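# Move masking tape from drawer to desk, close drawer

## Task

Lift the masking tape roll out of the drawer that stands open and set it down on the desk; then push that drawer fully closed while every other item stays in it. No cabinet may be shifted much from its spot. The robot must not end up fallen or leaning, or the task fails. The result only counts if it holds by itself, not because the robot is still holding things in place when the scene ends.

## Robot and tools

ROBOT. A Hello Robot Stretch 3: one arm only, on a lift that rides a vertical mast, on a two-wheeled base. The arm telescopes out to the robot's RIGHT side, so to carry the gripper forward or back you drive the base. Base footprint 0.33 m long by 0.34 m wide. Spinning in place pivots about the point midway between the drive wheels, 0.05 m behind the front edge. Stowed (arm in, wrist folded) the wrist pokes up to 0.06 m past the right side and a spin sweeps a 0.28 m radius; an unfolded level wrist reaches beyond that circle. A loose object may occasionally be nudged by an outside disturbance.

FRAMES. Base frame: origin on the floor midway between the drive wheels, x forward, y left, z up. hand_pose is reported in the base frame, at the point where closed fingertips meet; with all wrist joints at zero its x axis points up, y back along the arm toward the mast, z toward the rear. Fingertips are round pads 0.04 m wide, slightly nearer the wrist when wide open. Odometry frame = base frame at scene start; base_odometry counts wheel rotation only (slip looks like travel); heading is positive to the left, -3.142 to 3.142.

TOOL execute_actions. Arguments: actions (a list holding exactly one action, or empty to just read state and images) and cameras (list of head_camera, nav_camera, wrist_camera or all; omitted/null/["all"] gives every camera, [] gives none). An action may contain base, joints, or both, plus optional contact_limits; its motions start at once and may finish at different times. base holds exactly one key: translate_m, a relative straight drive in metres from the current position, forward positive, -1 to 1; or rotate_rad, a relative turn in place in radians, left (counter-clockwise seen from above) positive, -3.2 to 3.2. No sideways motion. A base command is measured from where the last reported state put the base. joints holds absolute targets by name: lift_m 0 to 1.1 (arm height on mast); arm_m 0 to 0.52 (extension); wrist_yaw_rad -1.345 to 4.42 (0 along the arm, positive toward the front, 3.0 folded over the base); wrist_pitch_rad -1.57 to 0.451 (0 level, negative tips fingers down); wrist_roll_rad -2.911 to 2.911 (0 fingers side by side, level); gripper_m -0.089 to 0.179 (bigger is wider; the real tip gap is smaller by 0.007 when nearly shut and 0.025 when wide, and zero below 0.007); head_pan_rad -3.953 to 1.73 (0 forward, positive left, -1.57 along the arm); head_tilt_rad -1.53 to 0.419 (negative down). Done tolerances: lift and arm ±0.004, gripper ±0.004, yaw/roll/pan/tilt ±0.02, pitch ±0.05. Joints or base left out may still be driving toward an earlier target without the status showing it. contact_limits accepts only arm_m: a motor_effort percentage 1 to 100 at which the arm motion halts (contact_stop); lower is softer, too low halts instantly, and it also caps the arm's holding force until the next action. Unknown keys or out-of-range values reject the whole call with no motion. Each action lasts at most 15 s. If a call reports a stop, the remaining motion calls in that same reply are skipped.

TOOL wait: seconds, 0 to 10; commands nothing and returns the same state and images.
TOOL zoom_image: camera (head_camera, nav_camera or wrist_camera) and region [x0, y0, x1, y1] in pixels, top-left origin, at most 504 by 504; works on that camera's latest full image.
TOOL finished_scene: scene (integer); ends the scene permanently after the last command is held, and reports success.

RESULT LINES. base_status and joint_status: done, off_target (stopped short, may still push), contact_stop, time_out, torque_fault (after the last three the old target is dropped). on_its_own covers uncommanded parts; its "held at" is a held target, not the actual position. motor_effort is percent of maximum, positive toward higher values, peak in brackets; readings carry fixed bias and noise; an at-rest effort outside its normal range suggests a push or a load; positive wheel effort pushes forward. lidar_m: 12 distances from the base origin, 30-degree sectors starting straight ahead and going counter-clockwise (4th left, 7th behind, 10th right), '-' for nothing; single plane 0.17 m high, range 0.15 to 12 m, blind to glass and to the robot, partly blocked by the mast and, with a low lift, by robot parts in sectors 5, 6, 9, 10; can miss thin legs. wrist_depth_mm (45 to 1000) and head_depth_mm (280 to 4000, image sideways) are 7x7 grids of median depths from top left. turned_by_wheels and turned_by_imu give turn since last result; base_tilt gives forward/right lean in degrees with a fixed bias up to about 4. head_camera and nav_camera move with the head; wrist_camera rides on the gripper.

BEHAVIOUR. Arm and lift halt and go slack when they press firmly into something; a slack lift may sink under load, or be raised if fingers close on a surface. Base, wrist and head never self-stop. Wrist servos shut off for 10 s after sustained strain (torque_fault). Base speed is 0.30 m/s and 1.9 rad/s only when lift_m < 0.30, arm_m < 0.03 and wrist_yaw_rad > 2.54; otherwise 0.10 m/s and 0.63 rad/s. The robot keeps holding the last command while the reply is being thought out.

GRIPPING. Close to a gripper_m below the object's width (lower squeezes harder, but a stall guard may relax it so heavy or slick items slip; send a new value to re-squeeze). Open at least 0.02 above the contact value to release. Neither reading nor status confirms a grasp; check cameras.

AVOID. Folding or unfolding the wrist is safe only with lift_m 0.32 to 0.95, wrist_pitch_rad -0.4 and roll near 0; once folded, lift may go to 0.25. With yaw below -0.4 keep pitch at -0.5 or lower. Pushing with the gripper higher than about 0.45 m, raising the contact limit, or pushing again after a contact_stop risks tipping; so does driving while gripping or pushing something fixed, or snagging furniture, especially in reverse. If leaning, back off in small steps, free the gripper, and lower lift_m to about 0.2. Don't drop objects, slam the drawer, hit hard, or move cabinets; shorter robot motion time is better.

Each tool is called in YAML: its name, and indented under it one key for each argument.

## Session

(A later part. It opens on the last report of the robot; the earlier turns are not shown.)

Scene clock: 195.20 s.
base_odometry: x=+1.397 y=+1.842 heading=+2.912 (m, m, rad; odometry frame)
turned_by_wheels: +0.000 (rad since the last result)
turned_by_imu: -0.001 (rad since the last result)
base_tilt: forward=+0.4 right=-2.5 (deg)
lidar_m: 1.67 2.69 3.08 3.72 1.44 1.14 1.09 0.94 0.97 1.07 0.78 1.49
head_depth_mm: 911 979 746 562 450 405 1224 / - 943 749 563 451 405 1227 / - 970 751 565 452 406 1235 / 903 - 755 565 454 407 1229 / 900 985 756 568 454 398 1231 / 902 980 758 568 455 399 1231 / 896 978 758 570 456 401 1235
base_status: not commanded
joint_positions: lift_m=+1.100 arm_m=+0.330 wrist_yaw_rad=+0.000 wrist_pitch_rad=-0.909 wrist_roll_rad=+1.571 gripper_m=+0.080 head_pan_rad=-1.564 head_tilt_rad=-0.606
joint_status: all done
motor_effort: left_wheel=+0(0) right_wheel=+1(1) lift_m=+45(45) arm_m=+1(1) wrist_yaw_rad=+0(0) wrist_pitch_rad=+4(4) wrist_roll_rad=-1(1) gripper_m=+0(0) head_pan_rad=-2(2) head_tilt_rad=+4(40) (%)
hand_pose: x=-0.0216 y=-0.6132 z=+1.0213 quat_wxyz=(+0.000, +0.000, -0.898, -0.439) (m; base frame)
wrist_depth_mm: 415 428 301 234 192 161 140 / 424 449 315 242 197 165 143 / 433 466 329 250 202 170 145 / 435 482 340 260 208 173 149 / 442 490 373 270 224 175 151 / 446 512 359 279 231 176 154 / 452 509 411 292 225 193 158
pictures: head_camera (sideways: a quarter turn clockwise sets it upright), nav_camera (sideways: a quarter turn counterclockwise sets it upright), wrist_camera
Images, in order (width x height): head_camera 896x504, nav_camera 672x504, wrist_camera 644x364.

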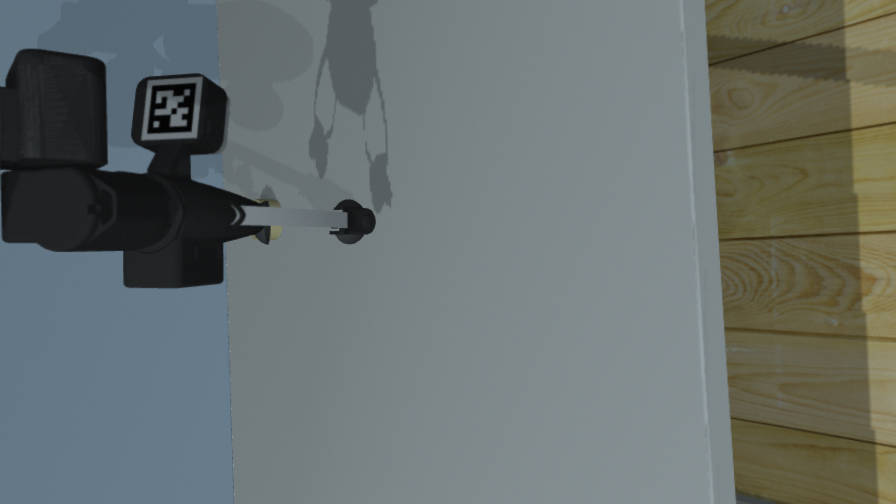

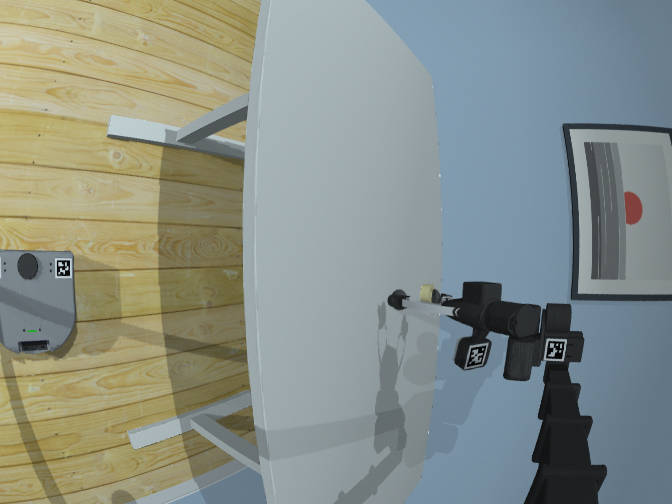

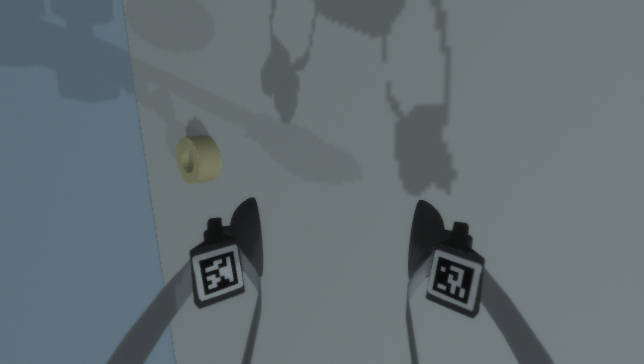

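execute_actions:
  actions:
    - {"joints":{"arm_m":0.0,"wrist_pitch_rad":-0.6}}
  cameras: ["head_camera"]

execute_actions:
  actions:
    - {"base":{"rotate_rad":-1.71},"joints":{"gripper_m":0.0,"wrist_roll_rad":0,"head_pan_rad":-1.9,"head_tilt_rad":-0.5}}

Scene clock: 209.07 s.
base_odometry: x=+1.397 y=+1.842 heading=+2.912 (m, m, rad; odometry frame)
turned_by_wheels: +0.000 (rad since the last result)
turned_by_imu: -0.002 (rad since the last result)
base_tilt: forward=+0.4 right=-2.4 (deg)
lidar_m: 1.67 2.70 3.07 3.72 1.44 1.14 1.09 0.94 0.97 1.07 0.78 1.49
head_depth_mm: - - - - - 1359 1224 / - - - - - 1368 1232 / - 993 - - - 408 1228 / 905 984 755 - 442 407 1239 / 904 986 754 568 443 399 1234 / 899 986 755 569 456 398 1237 / 893 980 760 570 457 401 1239
base_status: not commanded
joint_positions: lift_m=+1.100 arm_m=+0.001 wrist_yaw_rad=+0.000 wrist_pitch_rad=-0.615 wrist_roll_rad=+1.571 gripper_m=+0.080 head_pan_rad=-1.564 head_tilt_rad=-0.606
joint_status: all done
motor_effort: left_wheel=+0(0) right_wheel=+1(1) lift_m=+45(45) arm_m=-3(4) wrist_yaw_rad=+1(0) wrist_pitch_rad=+7(7) wrist_roll_rad=-1(1) gripper_m=+0(1) head_pan_rad=-2(3) head_tilt_rad=+3(4) (%)
hand_pose: x=-0.0216 y=-0.3412 z=+1.0706 quat_wxyz=(+0.000, +0.000, -0.953, -0.303) (m; base frame)
wrist_depth_mm: 626 699 617 360 255 198 162 / 644 715 659 374 262 201 164 / 659 733 627 385 269 206 167 / 674 753 748 399 276 210 174 / 675 772 815 417 309 211 176 / 687 760 721 433 311 207 184 / 703 770 872 449 296 232 188
pictures: head_camera (sideways: a quarter turn clockwise sets it upright)
Images, in order (width x height): head_camera 896x504.

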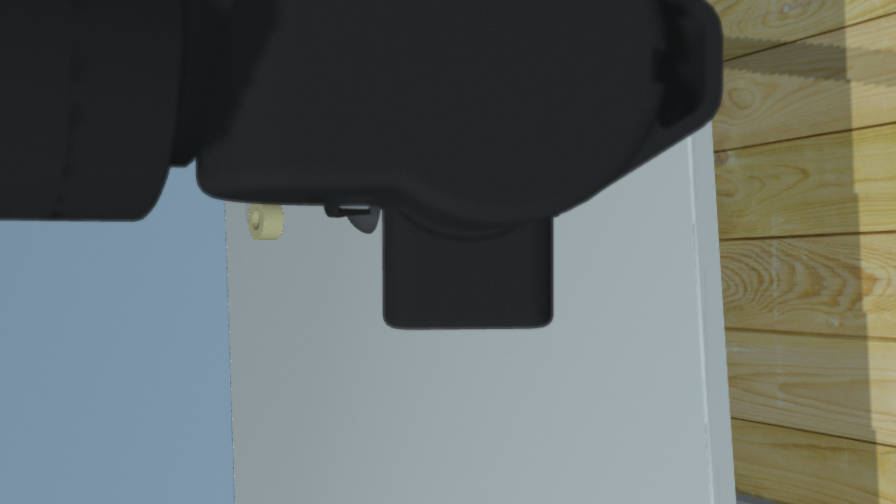

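Scene clock: 212.77 s.
base_odometry: x=+1.397 y=+1.842 heading=+1.203 (m, m, rad; odometry frame)
turned_by_wheels: -1.710 (rad since the last result)
turned_by_imu: -1.688 (rad since the last result)
base_tilt: forward=+0.4 right=-2.5 (deg)
lidar_m: 1.07 1.08 0.78 1.68 2.69 2.73 3.72 1.27 1.19 1.09 1.10 0.94
head_depth_mm: - - - - - 1488 1291 / - - - - - 1467 1294 / - - - - - 1509 1285 / - - - - - - 1282 / - - - - - - 1273 / - - - - - - 1305 / - - - - - 1429 1316
base_status: done
joint_positions: lift_m=+1.100 arm_m=+0.001 wrist_yaw_rad=+0.000 wrist_pitch_rad=-0.615 wrist_roll_rad=+0.006 gripper_m=+0.000 head_pan_rad=-1.893 head_tilt_rad=-0.507
joint_status: all done
motor_effort: left_wheel=+2(5) right_wheel=-2(5) lift_m=+46(45) arm_m=-3(3) wrist_yaw_rad=+0(0) wrist_pitch_rad=+7(7) wrist_roll_rad=-4(5) gripper_m=-2(80) head_pan_rad=-3(26) head_tilt_rad=+4(16) (%)
hand_pose: x=-0.0216 y=-0.3414 z=+1.0708 quat_wxyz=(+0.672, +0.213, -0.676, -0.215) (m; base frame)
wrist_depth_mm: 731 758 795 818 836 891 923 / 549 841 886 923 943 - - / 492 966 - - - - - / - - - - - - - / - - - - - - - / 884 - - - - - - / - - - - - - -
pictures: head_camera (sideways: a quarter turn clockwise sets it upright), nav_camera (sideways: a quarter turn counterclockwise sets it upright), wrist_camera
Images, in order (width x height): head_camera 896x504, nav_camera 672x504, wrist_camera 644x364.

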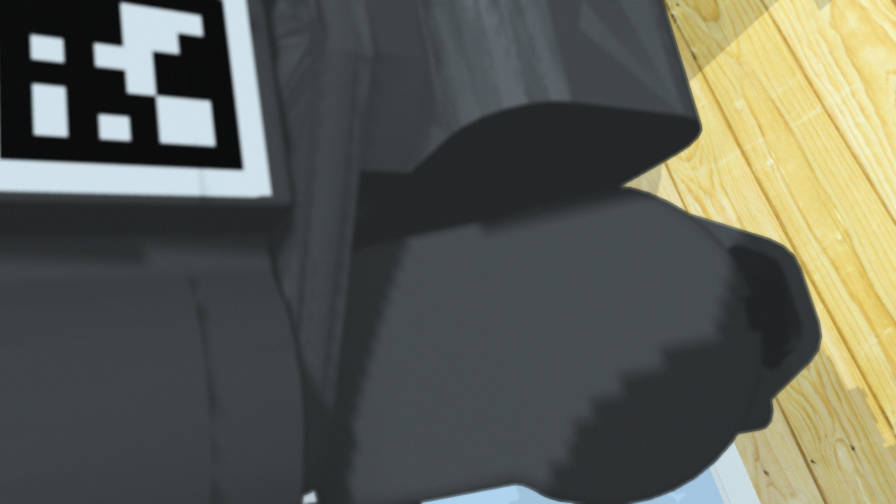

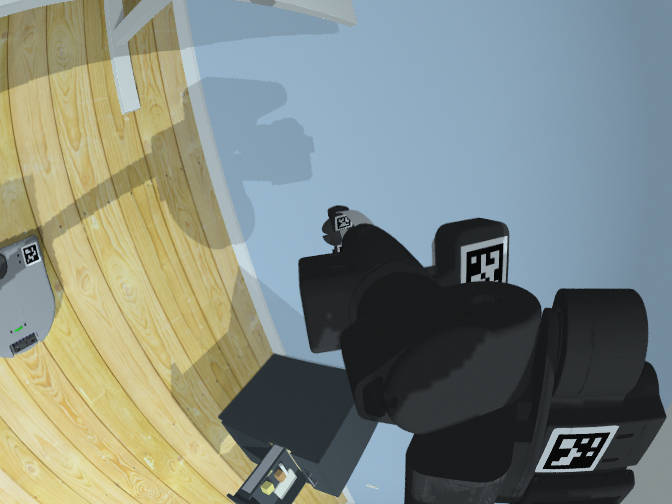

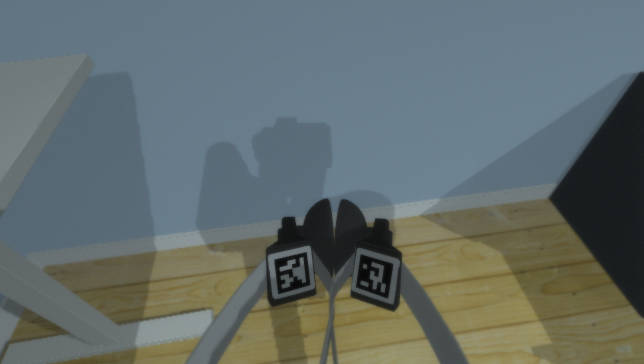

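execute_actions:
  actions:
    - {"base":{"translate_m":-1.0},"joints":{"wrist_pitch_rad":-1.5,"lift_m":0.75,"head_pan_rad":-1.9,"head_tilt_rad":-0.9}}
  cameras: ["head_camera","nav_camera"]

Scene clock: 228.40 s.
base_odometry: x=+1.037 y=+0.909 heading=+1.203 (m, m, rad; odometry frame)
turned_by_wheels: +0.000 (rad since the last result)
turned_by_imu: -0.010 (rad since the last result)
base_tilt: forward=+0.4 right=-2.5 (deg)
lidar_m: 2.06 1.63 2.01 2.52 2.30 2.99 2.72 2.15 0.72 0.68 1.26 1.54
head_depth_mm: 1584 1915 1852 1602 1380 1263 - / 1493 1752 1780 1085 938 - - / 1401 1131 1018 1096 1003 - - / 1306 1104 965 1095 1012 - - / 1244 1099 950 1077 1353 1213 1132 / 1192 1102 992 1502 1403 1247 1128 / 1132 1173 1482 1609 1407 1259 1126
base_status: done
joint_positions: lift_m=+0.750 arm_m=+0.001 wrist_yaw_rad=+0.000 wrist_pitch_rad=-1.496 wrist_roll_rad=+0.006 gripper_m=+0.000 head_pan_rad=-1.893 head_tilt_rad=-0.888
joint_status: all done
motor_effort: left_wheel=+2(3) right_wheel=-2(5) lift_m=+23(41) arm_m=-3(3) wrist_yaw_rad=+0(1) wrist_pitch_rad=-2(5) wrist_roll_rad=-4(4) gripper_m=-2(2) head_pan_rad=-3(2) head_tilt_rad=-8(40) (%)
hand_pose: x=-0.0216 y=-0.1412 z=+0.6318 quat_wxyz=(+0.517, +0.479, -0.520, -0.483) (m; base frame)
wrist_depth_mm: 769 756 741 741 723 712 713 / 793 770 759 760 747 738 725 / 796 796 780 765 763 764 737 / 812 816 815 791 - 774 754 / 837 832 807 - - 761 770 / 863 842 837 - - 783 788 / 877 865 857 835 834 807 802
pictures: head_camera (sideways: a quarter turn clockwise sets it upright), nav_camera (sideways: a quarter turn counterclockwise sets it upright)
Images, in order (width x height): head_camera 896x504, nav_camera 672x504.

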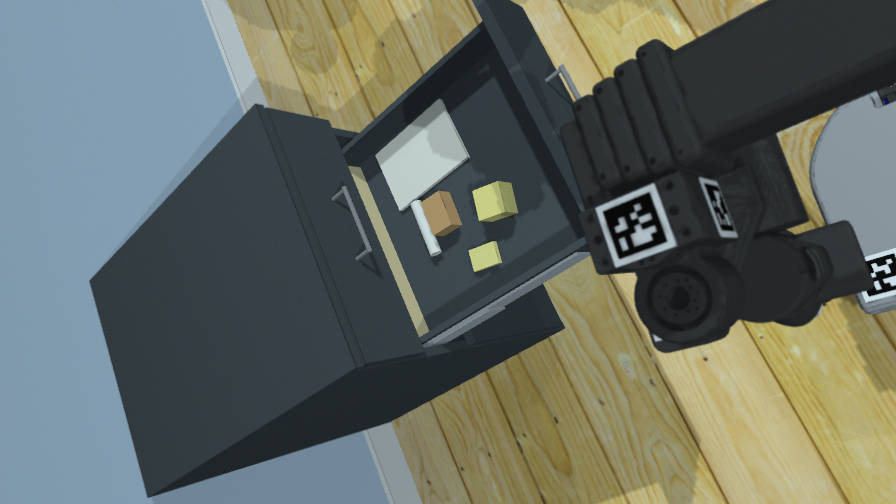

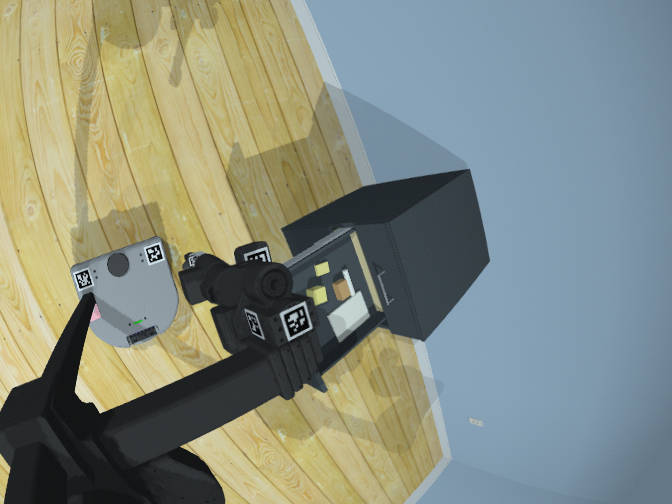

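execute_actions:
  actions:
    - {"base":{"rotate_rad":0.19},"joints":{"head_pan_rad":-1.57,"head_tilt_rad":-0.95}}
  cameras: []

execute_actions:
  actions:
    - {"base":{"translate_m":-0.36},"joints":{"lift_m":0.62}}
  cameras: ["head_camera","nav_camera"]

Scene clock: 232.83 s.
base_odometry: x=+1.037 y=+0.909 heading=+1.393 (m, m, rad; odometry frame)
turned_by_wheels: +0.190 (rad since the last result)
turned_by_imu: +0.186 (rad since the last result)
base_tilt: forward=+0.4 right=-2.5 (deg)
lidar_m: 1.62 2.03 2.01 2.13 2.13 2.80 2.72 1.73 0.68 0.78 1.31 1.82
head_depth_mm: 1139 1019 908 1041 974 - - / 1161 1040 929 1073 1321 - 1147 / 1184 1365 1607 1505 1385 - - / 1183 1395 1653 1536 1395 1229 - / 1184 1393 1665 1545 1368 1237 1121 / 1179 1392 1672 1547 1369 1228 1122 / 1185 1395 1672 1538 1368 1227 1119
base_status: done
joint_positions: lift_m=+0.750 arm_m=+0.001 wrist_yaw_rad=+0.000 wrist_pitch_rad=-1.496 wrist_roll_rad=+0.006 gripper_m=+0.000 head_pan_rad=-1.577 head_tilt_rad=-0.938
joint_status: all done
motor_effort: left_wheel=-2(4) right_wheel=+5(5) lift_m=+24(24) arm_m=-3(3) wrist_yaw_rad=+1(0) wrist_pitch_rad=-2(2) wrist_roll_rad=-4(4) gripper_m=-2(2) head_pan_rad=+4(30) head_tilt_rad=-7(14) (%)
hand_pose: x=-0.0216 y=-0.1411 z=+0.6318 quat_wxyz=(+0.517, +0.479, -0.520, -0.483) (m; base frame)
wrist_depth_mm: 767 754 748 736 727 702 708 / 780 763 765 765 741 731 718 / 799 788 779 766 748 748 746 / 829 817 802 793 - 765 760 / 836 829 810 - - 782 781 / 866 848 829 - - 795 784 / 873 875 850 842 813 815 811
pictures: none
No camera images: the call's "cameras" was empty. Leave "cameras" out to get every camera's image.

Scene clock: 237.70 s.
base_odometry: x=+0.973 y=+0.555 heading=+1.392 (m, m, rad; odometry frame)
turned_by_wheels: +0.000 (rad since the last result)
turned_by_imu: -0.004 (rad since the last result)
base_tilt: forward=+0.4 right=-2.5 (deg)
lidar_m: 1.98 2.27 2.51 2.07 2.14 2.43 2.35 1.72 0.67 0.65 1.29 1.80
head_depth_mm: 1179 1388 1665 1539 1371 1248 - / 1153 1019 910 1038 932 - - / 1147 1011 910 1040 947 - - / 1144 1017 907 1044 946 1195 - / 1149 1012 911 1026 931 1208 1124 / 1171 1349 1590 1536 1370 1233 1119 / 1177 1384 1657 1547 1366 1229 1117
base_status: done
joint_positions: lift_m=+0.620 arm_m=+0.001 wrist_yaw_rad=+0.000 wrist_pitch_rad=-1.496 wrist_roll_rad=+0.006 gripper_m=+0.000 head_pan_rad=-1.577 head_tilt_rad=-0.938
joint_status: all done
motor_effort: left_wheel=-2(6) right_wheel=+4(4) lift_m=+24(25) arm_m=-3(3) wrist_yaw_rad=+0(0) wrist_pitch_rad=-2(1) wrist_roll_rad=-4(3) gripper_m=-2(2) head_pan_rad=+4(4) head_tilt_rad=-8(7) (%)
hand_pose: x=-0.0216 y=-0.1411 z=+0.5018 quat_wxyz=(+0.517, +0.479, -0.520, -0.483) (m; base frame)
wrist_depth_mm: 647 632 630 617 610 604 594 / 666 648 638 631 623 614 603 / 672 668 657 641 634 634 618 / 694 684 664 - - 642 638 / 706 696 696 - - 655 642 / 727 712 698 - - 663 660 / 733 732 704 715 - 683 664
pictures: head_camera (sideways: a quarter turn clockwise sets it upright), nav_camera (sideways: a quarter turn counterclockwise sets it upright)
Images, in order (width x height): head_camera 896x504, nav_camera 672x504.

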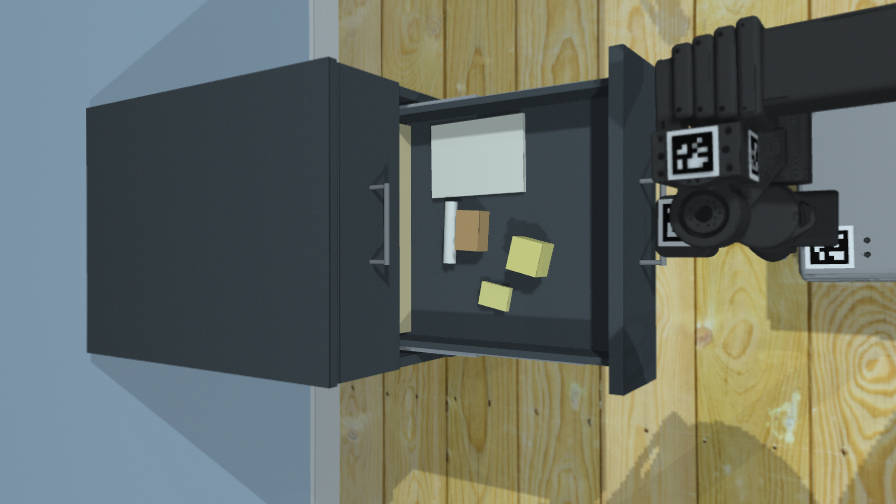

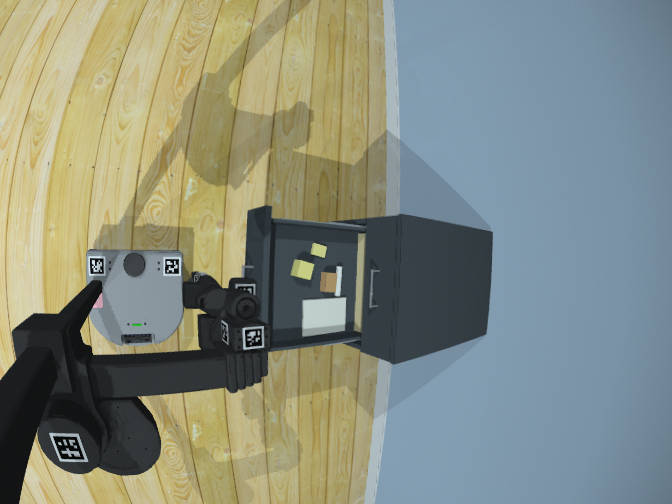

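execute_actions:
  actions:
    - {"base":{"translate_m":0.075},"joints":{"lift_m":0.53}}
  cameras: []

execute_actions:
  actions:
    - {"joints":{"wrist_pitch_rad":-1.1}}

Scene clock: 262.03 s.
base_odometry: x=+0.986 y=+0.629 heading=+1.392 (m, m, rad; odometry frame)
turned_by_wheels: +0.000 (rad since the last result)
turned_by_imu: -0.001 (rad since the last result)
base_tilt: forward=+0.4 right=-2.5 (deg)
lidar_m: 1.90 2.21 2.40 2.07 2.14 2.51 2.44 1.72 0.67 0.65 1.30 1.81
head_depth_mm: 1174 1100 905 1461 931 1218 1118 / 1152 1014 903 1038 948 1255 - / 1153 1018 907 1032 950 1247 - / 1151 1015 909 1054 953 1206 - / 1149 1317 944 1488 1348 1215 1125 / 1174 1385 1677 1548 1373 1235 1121 / 1182 1385 1669 1538 1365 1244 1126
base_status: done
joint_positions: lift_m=+0.530 arm_m=+0.001 wrist_yaw_rad=+0.000 wrist_pitch_rad=-1.496 wrist_roll_rad=+0.006 gripper_m=+0.000 head_pan_rad=-1.577 head_tilt_rad=-0.938
joint_status: all done
motor_effort: left_wheel=-2(3) right_wheel=+4(5) lift_m=+24(24) arm_m=-3(3) wrist_yaw_rad=+0(0) wrist_pitch_rad=-1(1) wrist_roll_rad=-4(4) gripper_m=-2(2) head_pan_rad=+3(4) head_tilt_rad=-8(7) (%)
hand_pose: x=-0.0216 y=-0.1411 z=+0.4118 quat_wxyz=(+0.517, +0.479, -0.520, -0.483) (m; base frame)
wrist_depth_mm: 552 549 542 539 531 524 514 / 570 565 558 543 546 534 524 / 579 577 566 554 547 542 541 / 595 589 574 - - 552 546 / 610 607 590 - - 563 565 / 632 611 612 - - 571 571 / 637 627 617 - - 590 588
pictures: none
No camera images: the call's "cameras" was empty. Leave "cameras" out to get every camera's image.

Scene clock: 263.03 s.
base_odometry: x=+0.986 y=+0.629 heading=+1.392 (m, m, rad; odometry frame)
turned_by_wheels: +0.000 (rad since the last result)
turned_by_imu: +0.000 (rad since the last result)
base_tilt: forward=+0.4 right=-2.4 (deg)
lidar_m: 1.91 2.22 2.40 2.07 2.14 2.52 2.43 1.72 0.67 0.65 1.30 1.81
head_depth_mm: 1178 1102 908 1453 931 1215 1128 / 1153 1015 909 1040 950 1252 - / 1150 1016 911 1032 950 1245 - / 1154 1017 913 1050 946 1204 - / 1154 1321 941 1491 1341 1218 1118 / 1177 1392 1660 1544 1375 1236 1121 / 1182 1388 1663 1546 1367 1233 1125
base_status: not commanded
joint_positions: lift_m=+0.530 arm_m=+0.001 wrist_yaw_rad=+0.000 wrist_pitch_rad=-1.109 wrist_roll_rad=+0.006 gripper_m=+0.000 head_pan_rad=-1.577 head_tilt_rad=-0.938
joint_status: all done
motor_effort: left_wheel=-2(2) right_wheel=+4(3) lift_m=+23(23) arm_m=-3(3) wrist_yaw_rad=+0(0) wrist_pitch_rad=+4(4) wrist_roll_rad=-4(4) gripper_m=-2(1) head_pan_rad=+3(4) head_tilt_rad=-7(8) (%)
hand_pose: x=-0.0217 y=-0.2385 z=+0.4289 quat_wxyz=(+0.599, +0.371, -0.603, -0.374) (m; base frame)
wrist_depth_mm: 142 129 128 126 125 124 122 / 699 165 163 161 159 157 155 / 671 645 228 223 192 188 185 / 634 629 613 603 597 596 577 / 614 601 595 - 573 570 563 / 582 586 571 - 561 551 542 / 565 558 553 - - 526 518
pictures: head_camera (sideways: a quarter turn clockwise sets it upright), nav_camera (sideways: a quarter turn counterclockwise sets it upright), wrist_camera
Images, in order (width x height): head_camera 896x504, nav_camera 672x504, wrist_camera 644x364.

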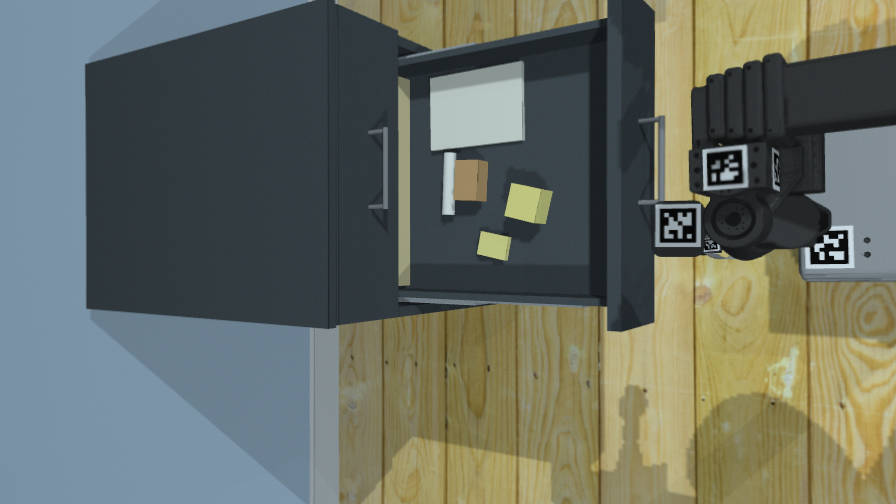

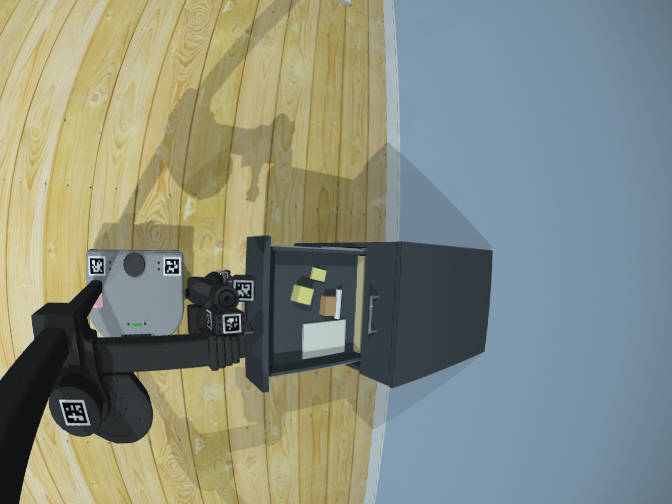

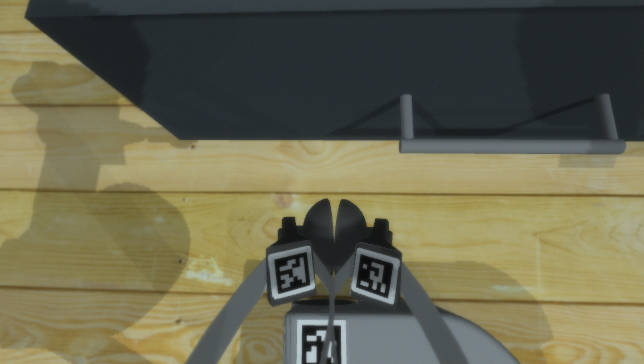

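execute_actions:
  actions:
    - {"joints":{"arm_m":0.08},"contact_limits":{"arm_m":20}}

Scene clock: 267.33 s.
base_odometry: x=+0.986 y=+0.629 heading=+1.392 (m, m, rad; odometry frame)
turned_by_wheels: +0.000 (rad since the last result)
turned_by_imu: -0.001 (rad since the last result)
base_tilt: forward=+0.4 right=-2.5 (deg)
lidar_m: 1.91 2.21 2.40 2.07 2.14 2.50 2.43 1.72 0.67 0.65 1.30 1.81
head_depth_mm: 1174 1092 907 1463 908 1231 1117 / 1150 1014 906 1036 965 - - / 1148 1018 909 1029 964 1197 1159 / 1148 1020 911 1052 970 1218 1157 / 1154 1312 941 1484 1350 1233 1122 / 1174 1388 1665 1540 1366 1226 1121 / 1173 1388 1660 1545 1372 1229 1123
base_status: not commanded
joint_positions: lift_m=+0.530 arm_m=+0.080 wrist_yaw_rad=+0.000 wrist_pitch_rad=-1.122 wrist_roll_rad=+0.005 gripper_m=+0.000 head_pan_rad=-1.577 head_tilt_rad=-0.938
joint_status: all done
motor_effort: left_wheel=-2(2) right_wheel=+4(4) lift_m=+24(23) arm_m=+4(6) wrist_yaw_rad=+0(0) wrist_pitch_rad=+10(14) wrist_roll_rad=-3(4) gripper_m=-2(2) head_pan_rad=+3(3) head_tilt_rad=-8(8) (%)
contact_limits: arm_m 20 (drawing in: default 22, maximum 36; extending or still: default 30, maximum 49)
hand_pose: x=-0.0217 y=-0.3140 z=+0.4278 quat_wxyz=(+0.597, +0.375, -0.600, -0.378) (m; base frame)
wrist_depth_mm: 712 701 236 236 231 229 225 / 680 667 226 226 222 219 216 / 110 109 107 105 104 102 101 / 621 138 135 130 127 124 121 / 607 604 588 - 210 567 547 / 584 572 573 554 551 543 532 / 569 560 549 549 540 531 527
pictures: head_camera (sideways: a quarter turn clockwise sets it upright), nav_camera (sideways: a quarter turn counterclockwise sets it upright), wrist_camera
Images, in order (width x height): head_camera 896x504, nav_camera 672x504, wrist_camera 644x364.

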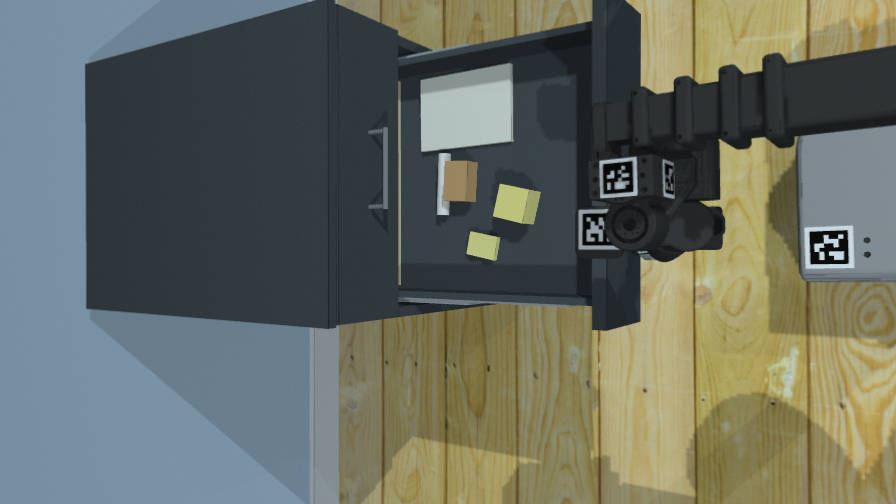

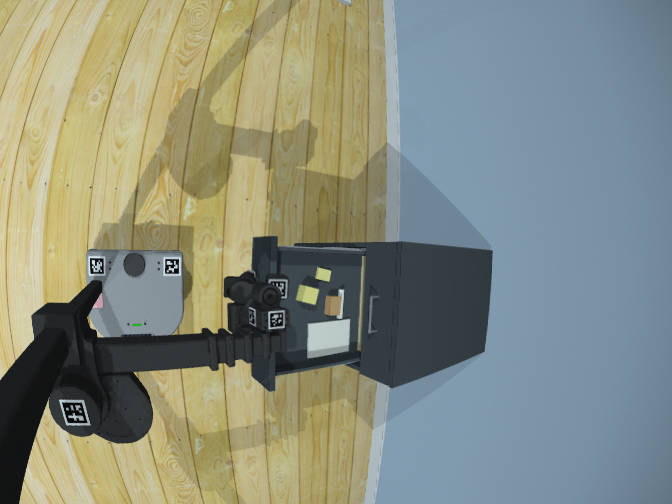

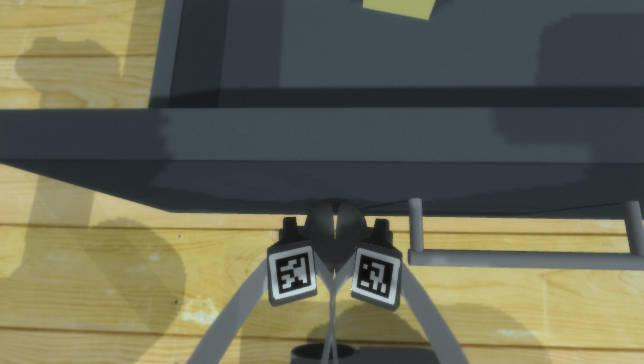

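execute_actions:
  actions:
    - {"joints":{"arm_m":0.23},"contact_limits":{"arm_m":20}}
  cameras: ["head_camera"]

execute_actions:
  actions:
    - {"joints":{"arm_m":0.0}}
  cameras: []

execute_actions:
  actions:
    - {"joints":{"wrist_pitch_rad":0.0,"lift_m":0.30}}

Scene clock: 273.23 s.
base_odometry: x=+0.986 y=+0.629 heading=+1.392 (m, m, rad; odometry frame)
turned_by_wheels: +0.000 (rad since the last result)
turned_by_imu: -0.001 (rad since the last result)
base_tilt: forward=+0.4 right=-2.4 (deg)
lidar_m: 1.90 2.22 2.40 2.07 2.14 2.51 2.44 1.72 0.67 0.65 1.29 1.81
head_depth_mm: 1184 1097 908 1467 1347 1233 1125 / 1149 1017 909 1048 1330 - - / 1157 1014 909 1061 1326 1222 1158 / 1154 1014 909 1066 1330 1229 1165 / 1150 1329 940 1489 1342 1237 1115 / 1176 1391 1651 1544 1360 1241 1129 / 1179 1386 1652 1547 1358 1234 1119
base_status: not commanded
joint_positions: lift_m=+0.530 arm_m=+0.230 wrist_yaw_rad=-0.002 wrist_pitch_rad=-1.124 wrist_roll_rad=+0.005 gripper_m=+0.000 head_pan_rad=-1.577 head_tilt_rad=-0.938
joint_status: all done
motor_effort: left_wheel=-3(3) right_wheel=+5(5) lift_m=+24(23) arm_m=+5(4) wrist_yaw_rad=+2(2) wrist_pitch_rad=+10(11) wrist_roll_rad=-3(3) gripper_m=-2(2) head_pan_rad=+4(3) head_tilt_rad=-8(7) (%)
contact_limits: arm_m 20 (drawing in: default 22, maximum 36; extending or still: default 30, maximum 49)
hand_pose: x=-0.0218 y=-0.4635 z=+0.4276 quat_wxyz=(+0.596, +0.375, -0.600, -0.379) (m; base frame)
wrist_depth_mm: 713 703 234 234 230 227 223 / 691 671 224 226 221 218 215 / 109 108 106 105 103 101 100 / 623 137 133 130 127 123 121 / 610 593 585 - 564 562 550 / 584 575 574 552 550 548 541 / 559 555 550 544 532 530 520
pictures: head_camera (sideways: a quarter turn clockwise sets it upright)
Images, in order (width x height): head_camera 896x504.

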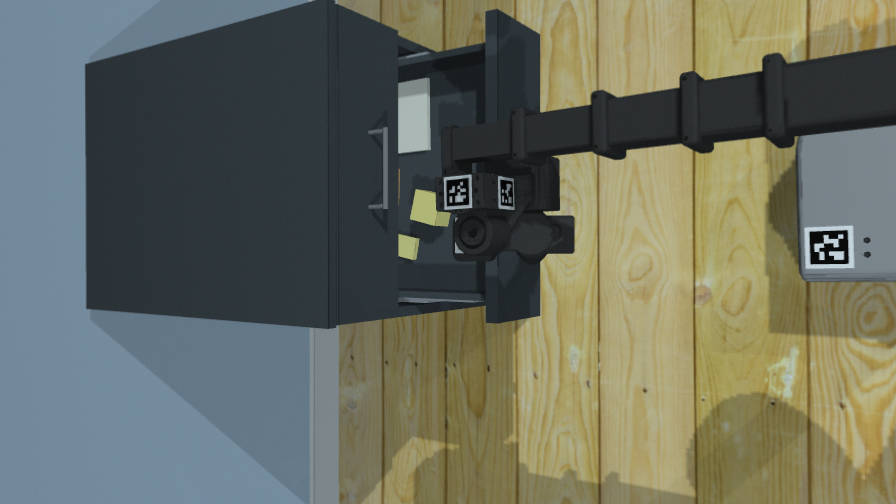

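Scene clock: 276.17 s.
base_odometry: x=+0.986 y=+0.629 heading=+1.392 (m, m, rad; odometry frame)
turned_by_wheels: +0.000 (rad since the last result)
turned_by_imu: -0.001 (rad since the last result)
base_tilt: forward=+0.4 right=-2.5 (deg)
lidar_m: 1.91 2.21 2.40 2.07 2.14 2.51 2.43 1.72 0.67 0.65 1.30 1.81
head_depth_mm: 1182 1090 907 1464 1346 1231 1123 / 1152 1018 908 1047 1319 1271 - / 1155 1018 908 1049 1323 1263 - / 1154 1022 910 1045 1324 1238 - / 1153 1321 945 1491 1351 1234 1124 / 1173 1391 1671 1550 1372 1236 1118 / 1180 1392 1666 1543 1369 1227 1127
base_status: not commanded
joint_positions: lift_m=+0.530 arm_m=+0.001 wrist_yaw_rad=-0.001 wrist_pitch_rad=-1.109 wrist_roll_rad=+0.004 gripper_m=+0.000 head_pan_rad=-1.577 head_tilt_rad=-0.938
joint_status: all done
motor_effort: left_wheel=-3(2) right_wheel=+4(6) lift_m=+23(24) arm_m=-3(3) wrist_yaw_rad=+1(2) wrist_pitch_rad=+4(10) wrist_roll_rad=-3(3) gripper_m=-2(2) head_pan_rad=+4(4) head_tilt_rad=-8(8) (%)
hand_pose: x=-0.0217 y=-0.2387 z=+0.4290 quat_wxyz=(+0.600, +0.371, -0.602, -0.374) (m; base frame)
wrist_depth_mm: 727 700 706 597 587 655 661 / 709 677 678 661 647 633 627 / 663 645 643 628 627 613 604 / 630 630 622 614 597 592 581 / 609 591 599 - 574 568 561 / 581 578 571 - 555 549 541 / 561 554 548 - - 533 523
pictures: none
No camera images: the call's "cameras" was empty. Leave "cameras" out to get every camera's image.

Scene clock: 279.10 s.
base_odometry: x=+0.986 y=+0.629 heading=+1.392 (m, m, rad; odometry frame)
turned_by_wheels: +0.000 (rad since the last result)
turned_by_imu: -0.001 (rad since the last result)
base_tilt: forward=+0.4 right=-2.5 (deg)
lidar_m: 1.91 2.21 2.40 2.06 2.14 2.52 2.43 1.72 0.67 0.65 1.30 1.81
head_depth_mm: 1180 1096 906 1458 1346 1234 1121 / 1149 1019 910 1046 1326 1232 1153 / 1151 1015 911 1049 1331 1243 - / 1152 1017 910 1050 1304 1237 - / 1158 1322 940 1488 1349 1229 1115 / 1177 1398 1661 1543 1368 1236 1127 / 1174 1381 1663 1542 1365 1238 1125
base_status: not commanded
joint_positions: lift_m=+0.300 arm_m=+0.001 wrist_yaw_rad=-0.001 wrist_pitch_rad=-0.021 wrist_roll_rad=+0.004 gripper_m=+0.000 head_pan_rad=-1.577 head_tilt_rad=-0.938
joint_status: all done
motor_effort: left_wheel=-2(2) right_wheel=+4(5) lift_m=+23(24) arm_m=-4(3) wrist_yaw_rad=+0(1) wrist_pitch_rad=+9(9) wrist_roll_rad=-3(3) gripper_m=-2(2) head_pan_rad=+5(4) head_tilt_rad=-7(8) (%)
hand_pose: x=-0.0216 y=-0.4017 z=+0.4096 quat_wxyz=(+0.706, +0.007, -0.708, -0.008) (m; base frame)
wrist_depth_mm: 946 919 906 366 359 352 350 / - 947 233 228 224 219 217 / - - 237 233 230 225 222 / - - 247 241 238 232 228 / - - 255 - 245 241 238 / 874 881 872 445 430 422 818 / 691 682 656 456 449 444 669
pictures: head_camera (sideways: a quarter turn clockwise sets it upright), nav_camera (sideways: a quarter turn counterclockwise sets it upright), wrist_camera
Images, in order (width x height): head_camera 896x504, nav_camera 672x504, wrist_camera 644x364.

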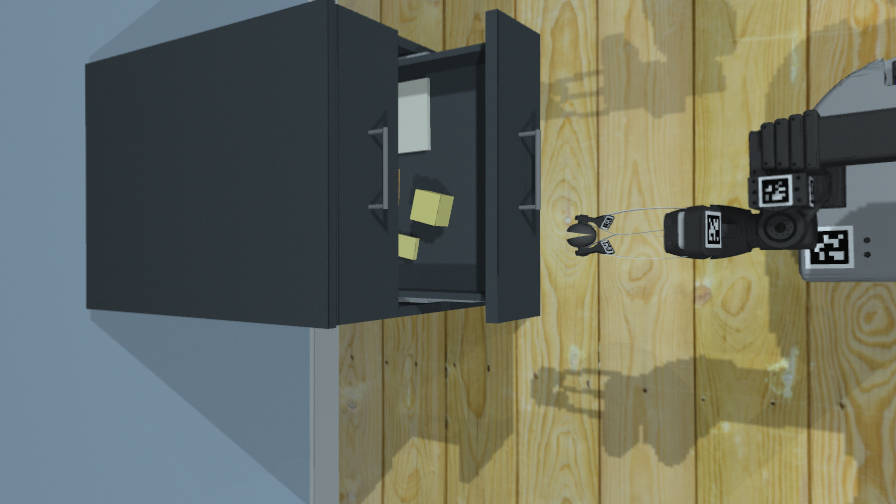

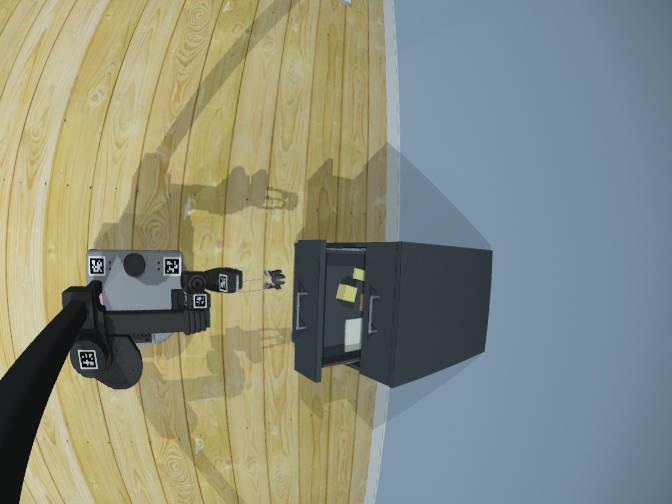

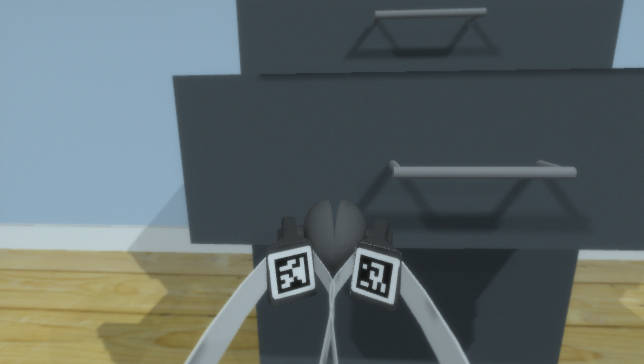

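execute_actions:
  actions:
    - {"joints":{"lift_m":0.33}}
  cameras: []

execute_actions:
  actions:
    - {"joints":{"arm_m":0.22},"contact_limits":{"arm_m":18}}
  cameras: ["head_camera","wrist_camera"]

Scene clock: 283.13 s.
base_odometry: x=+0.986 y=+0.629 heading=+1.392 (m, m, rad; odometry frame)
turned_by_wheels: +0.000 (rad since the last result)
turned_by_imu: -0.001 (rad since the last result)
base_tilt: forward=+0.4 right=-2.4 (deg)
lidar_m: 1.90 2.22 2.40 2.07 2.14 2.51 2.43 1.72 0.67 0.65 1.30 1.81
head_depth_mm: 1176 1098 907 1467 1348 1235 1123 / 1152 1015 906 1052 1329 1233 1149 / 1147 1021 910 1055 1330 1241 - / 1150 1006 913 1050 1312 1242 - / 1154 1324 943 1487 1351 1228 1119 / 1171 1388 1668 1531 1374 1238 1119 / 1175 1392 1666 1541 1372 1237 1123
base_status: not commanded
joint_positions: lift_m=+0.330 arm_m=+0.001 wrist_yaw_rad=-0.001 wrist_pitch_rad=-0.020 wrist_roll_rad=+0.004 gripper_m=+0.000 head_pan_rad=-1.577 head_tilt_rad=-0.938
joint_status: all done
motor_effort: left_wheel=-2(2) right_wheel=+4(4) lift_m=+46(48) arm_m=-3(3) wrist_yaw_rad=+0(0) wrist_pitch_rad=+9(9) wrist_roll_rad=-3(2) gripper_m=-2(2) head_pan_rad=+4(4) head_tilt_rad=-7(8) (%)
hand_pose: x=-0.0216 y=-0.4017 z=+0.4390 quat_wxyz=(+0.706, +0.007, -0.708, -0.008) (m; base frame)
wrist_depth_mm: 953 929 903 370 358 353 351 / - 956 928 376 370 367 365 / - - 239 235 231 226 222 / - - 247 241 238 234 229 / - - 257 - 245 241 236 / 929 931 824 445 434 416 246 / 724 724 688 456 451 436 699
pictures: none
No camera images: the call's "cameras" was empty. Leave "cameras" out to get every camera's image.

Scene clock: 285.97 s.
base_odometry: x=+0.986 y=+0.629 heading=+1.392 (m, m, rad; odometry frame)
turned_by_wheels: +0.000 (rad since the last result)
turned_by_imu: -0.001 (rad since the last result)
base_tilt: forward=+0.4 right=-2.4 (deg)
lidar_m: 1.90 2.22 2.40 2.07 2.13 2.51 2.43 1.71 0.67 0.65 1.30 1.81
head_depth_mm: 1177 1086 904 1479 1366 1233 1124 / 1153 1014 912 1102 1354 1224 1154 / 1152 1011 902 1102 1310 1233 - / 1147 1017 907 1103 1322 1232 1168 / 1147 1319 947 1476 1369 1239 1115 / 1177 1381 1672 1534 1361 1225 1118 / 1174 1386 1664 1549 1364 1230 1123
base_status: not commanded
joint_positions: lift_m=+0.330 arm_m=+0.220 wrist_yaw_rad=-0.002 wrist_pitch_rad=-0.019 wrist_roll_rad=+0.004 gripper_m=+0.000 head_pan_rad=-1.577 head_tilt_rad=-0.941
joint_status: all done
motor_effort: left_wheel=-1(4) right_wheel=+2(7) lift_m=+46(46) arm_m=+4(11) wrist_yaw_rad=+2(4) wrist_pitch_rad=+8(10) wrist_roll_rad=-3(2) gripper_m=-2(2) head_pan_rad=+3(4) head_tilt_rad=-6(7) (%)
contact_limits: arm_m 18 (drawing in: default 22, maximum 36; extending or still: default 30, maximum 49)
hand_pose: x=-0.0220 y=-0.6204 z=+0.4395 quat_wxyz=(+0.706, +0.006, -0.708, -0.008) (m; base frame)
wrist_depth_mm: 744 175 170 168 164 163 160 / 760 181 177 173 171 168 165 / 794 782 184 181 176 174 171 / 827 802 190 186 183 180 177 / 864 831 198 - 188 186 182 / 876 858 206 204 197 194 192 / 725 727 214 210 210 203 199
pictures: head_camera (sideways: a quarter turn clockwise sets it upright), wrist_camera
Images, in order (width x height): head_camera 896x504, wrist_camera 644x364.

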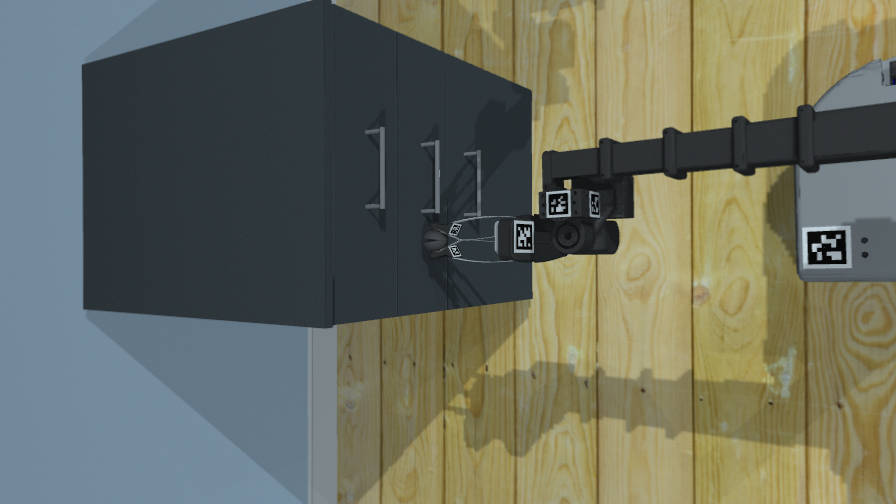

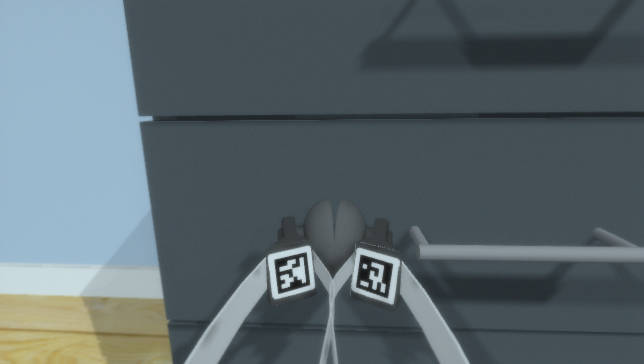

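execute_actions:
  actions:
    - {"joints":{"arm_m":0.24},"contact_limits":{"arm_m":13}}
  cameras: ["head_camera","wrist_camera"]

Scene clock: 289.53 s.
base_odometry: x=+0.986 y=+0.629 heading=+1.392 (m, m, rad; odometry frame)
turned_by_wheels: +0.000 (rad since the last result)
turned_by_imu: -0.001 (rad since the last result)
base_tilt: forward=+0.4 right=-2.5 (deg)
lidar_m: 1.90 2.21 2.40 2.07 2.14 2.51 2.43 1.72 0.67 0.65 1.30 1.81
head_depth_mm: 1181 1089 907 1484 1363 1230 1123 / 1142 1009 907 1113 1348 1232 1147 / 1147 1017 910 1101 1314 1224 - / 1150 1015 910 1097 1327 1233 1168 / 1157 1328 951 1494 1367 1233 1121 / 1177 1385 1664 1545 1363 1236 1122 / 1181 1388 1669 1533 1366 1230 1125
base_status: not commanded
joint_positions: lift_m=+0.330 arm_m=+0.229 wrist_yaw_rad=-0.002 wrist_pitch_rad=-0.020 wrist_roll_rad=+0.004 gripper_m=+0.000 head_pan_rad=-1.577 head_tilt_rad=-0.941
joint_status: arm_m contact_stop (moved +0.009 of +0.020)
on_its_own: arm_m is slack since a contact_stop, until your next command for it (your +0.240 is given up)
motor_effort: left_wheel=-2(3) right_wheel=+3(6) lift_m=+44(45) arm_m=+0(14) wrist_yaw_rad=+2(2) wrist_pitch_rad=+9(10) wrist_roll_rad=-3(3) gripper_m=-2(2) head_pan_rad=+3(3) head_tilt_rad=-6(6) (%)
contact_limits: arm_m 13 (drawing in: default 22, maximum 36; extending or still: default 30, maximum 49)
hand_pose: x=-0.0220 y=-0.6292 z=+0.4392 quat_wxyz=(+0.706, +0.007, -0.708, -0.008) (m; base frame)
wrist_depth_mm: 723 165 162 160 157 155 153 / 758 172 169 165 163 160 157 / 789 195 176 173 169 167 163 / 815 788 181 178 175 172 168 / 855 830 188 - 180 178 173 / 867 842 196 195 188 186 181 / 737 698 205 201 199 193 190
pictures: head_camera (sideways: a quarter turn clockwise sets it upright), wrist_camera
Images, in order (width x height): head_camera 896x504, wrist_camera 644x364.

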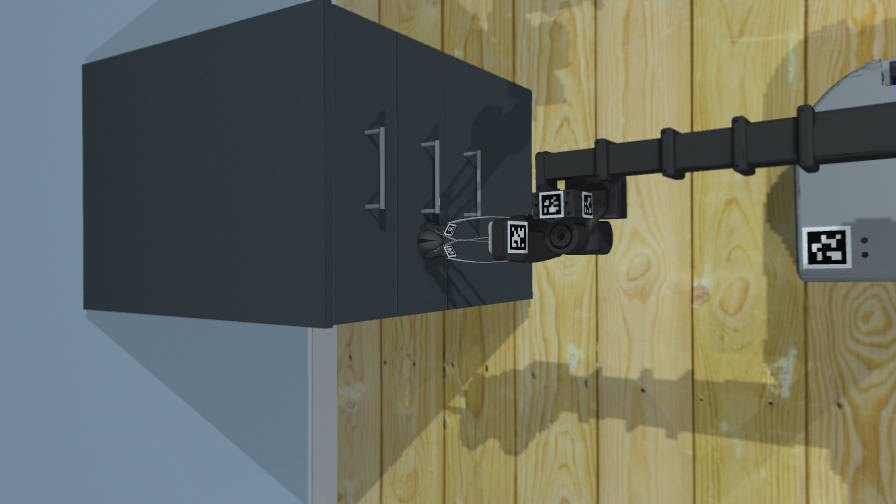

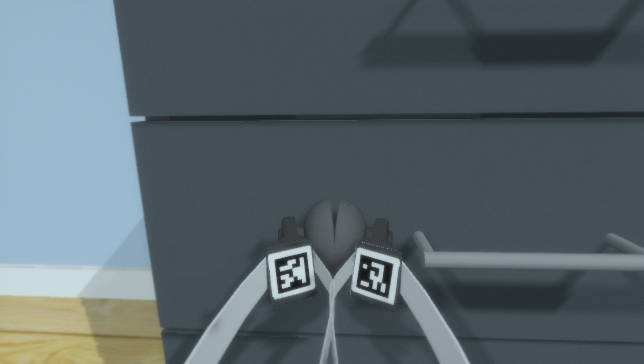

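execute_actions:
  actions:
    - {"joints":{"arm_m":0.17}}
  cameras: ["wrist_camera"]

finished_scene:
  scene: 1

Scene clock: 294.03 s.
base_odometry: x=+0.986 y=+0.629 heading=+1.392 (m, m, rad; odometry frame)
turned_by_wheels: +0.000 (rad since the last result)
turned_by_imu: -0.001 (rad since the last result)
base_tilt: forward=+0.4 right=-2.5 (deg)
lidar_m: 1.90 2.22 2.40 2.07 2.14 2.51 2.44 1.72 0.67 0.65 1.30 1.81
head_depth_mm: 1179 1087 905 1480 1371 1232 1121 / 1143 1010 905 1099 1354 1229 1147 / 1144 1013 904 1102 1381 1212 - / 1152 1015 905 1083 1321 1235 1165 / 1157 1329 946 1492 1364 1236 1126 / 1173 1394 1665 1539 1364 1235 1120 / 1176 1395 1656 1543 1363 1236 1123
base_status: not commanded
joint_positions: lift_m=+0.330 arm_m=+0.170 wrist_yaw_rad=-0.002 wrist_pitch_rad=-0.019 wrist_roll_rad=+0.004 gripper_m=+0.000 head_pan_rad=-1.577 head_tilt_rad=-0.941
joint_status: all done
motor_effort: left_wheel=-1(2) right_wheel=+3(4) lift_m=+45(44) arm_m=-3(3) wrist_yaw_rad=+2(2) wrist_pitch_rad=+8(9) wrist_roll_rad=-3(3) gripper_m=-2(2) head_pan_rad=+3(4) head_tilt_rad=-6(6) (%)
hand_pose: x=-0.0219 y=-0.5710 z=+0.4393 quat_wxyz=(+0.706, +0.007, -0.708, -0.008) (m; base frame)
wrist_depth_mm: 778 765 216 214 209 207 204 / 822 794 224 220 217 214 211 / 836 823 232 229 226 220 217 / 855 862 241 236 233 228 225 / 908 889 251 - 240 238 234 / 926 907 262 260 252 247 243 / 724 720 273 267 263 257 251
pictures: wrist_camera
Images, in order (width x height): wrist_camera 644x364.

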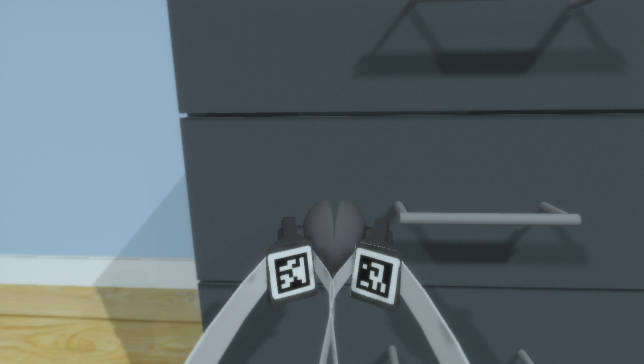

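The scene is finished: the task was done.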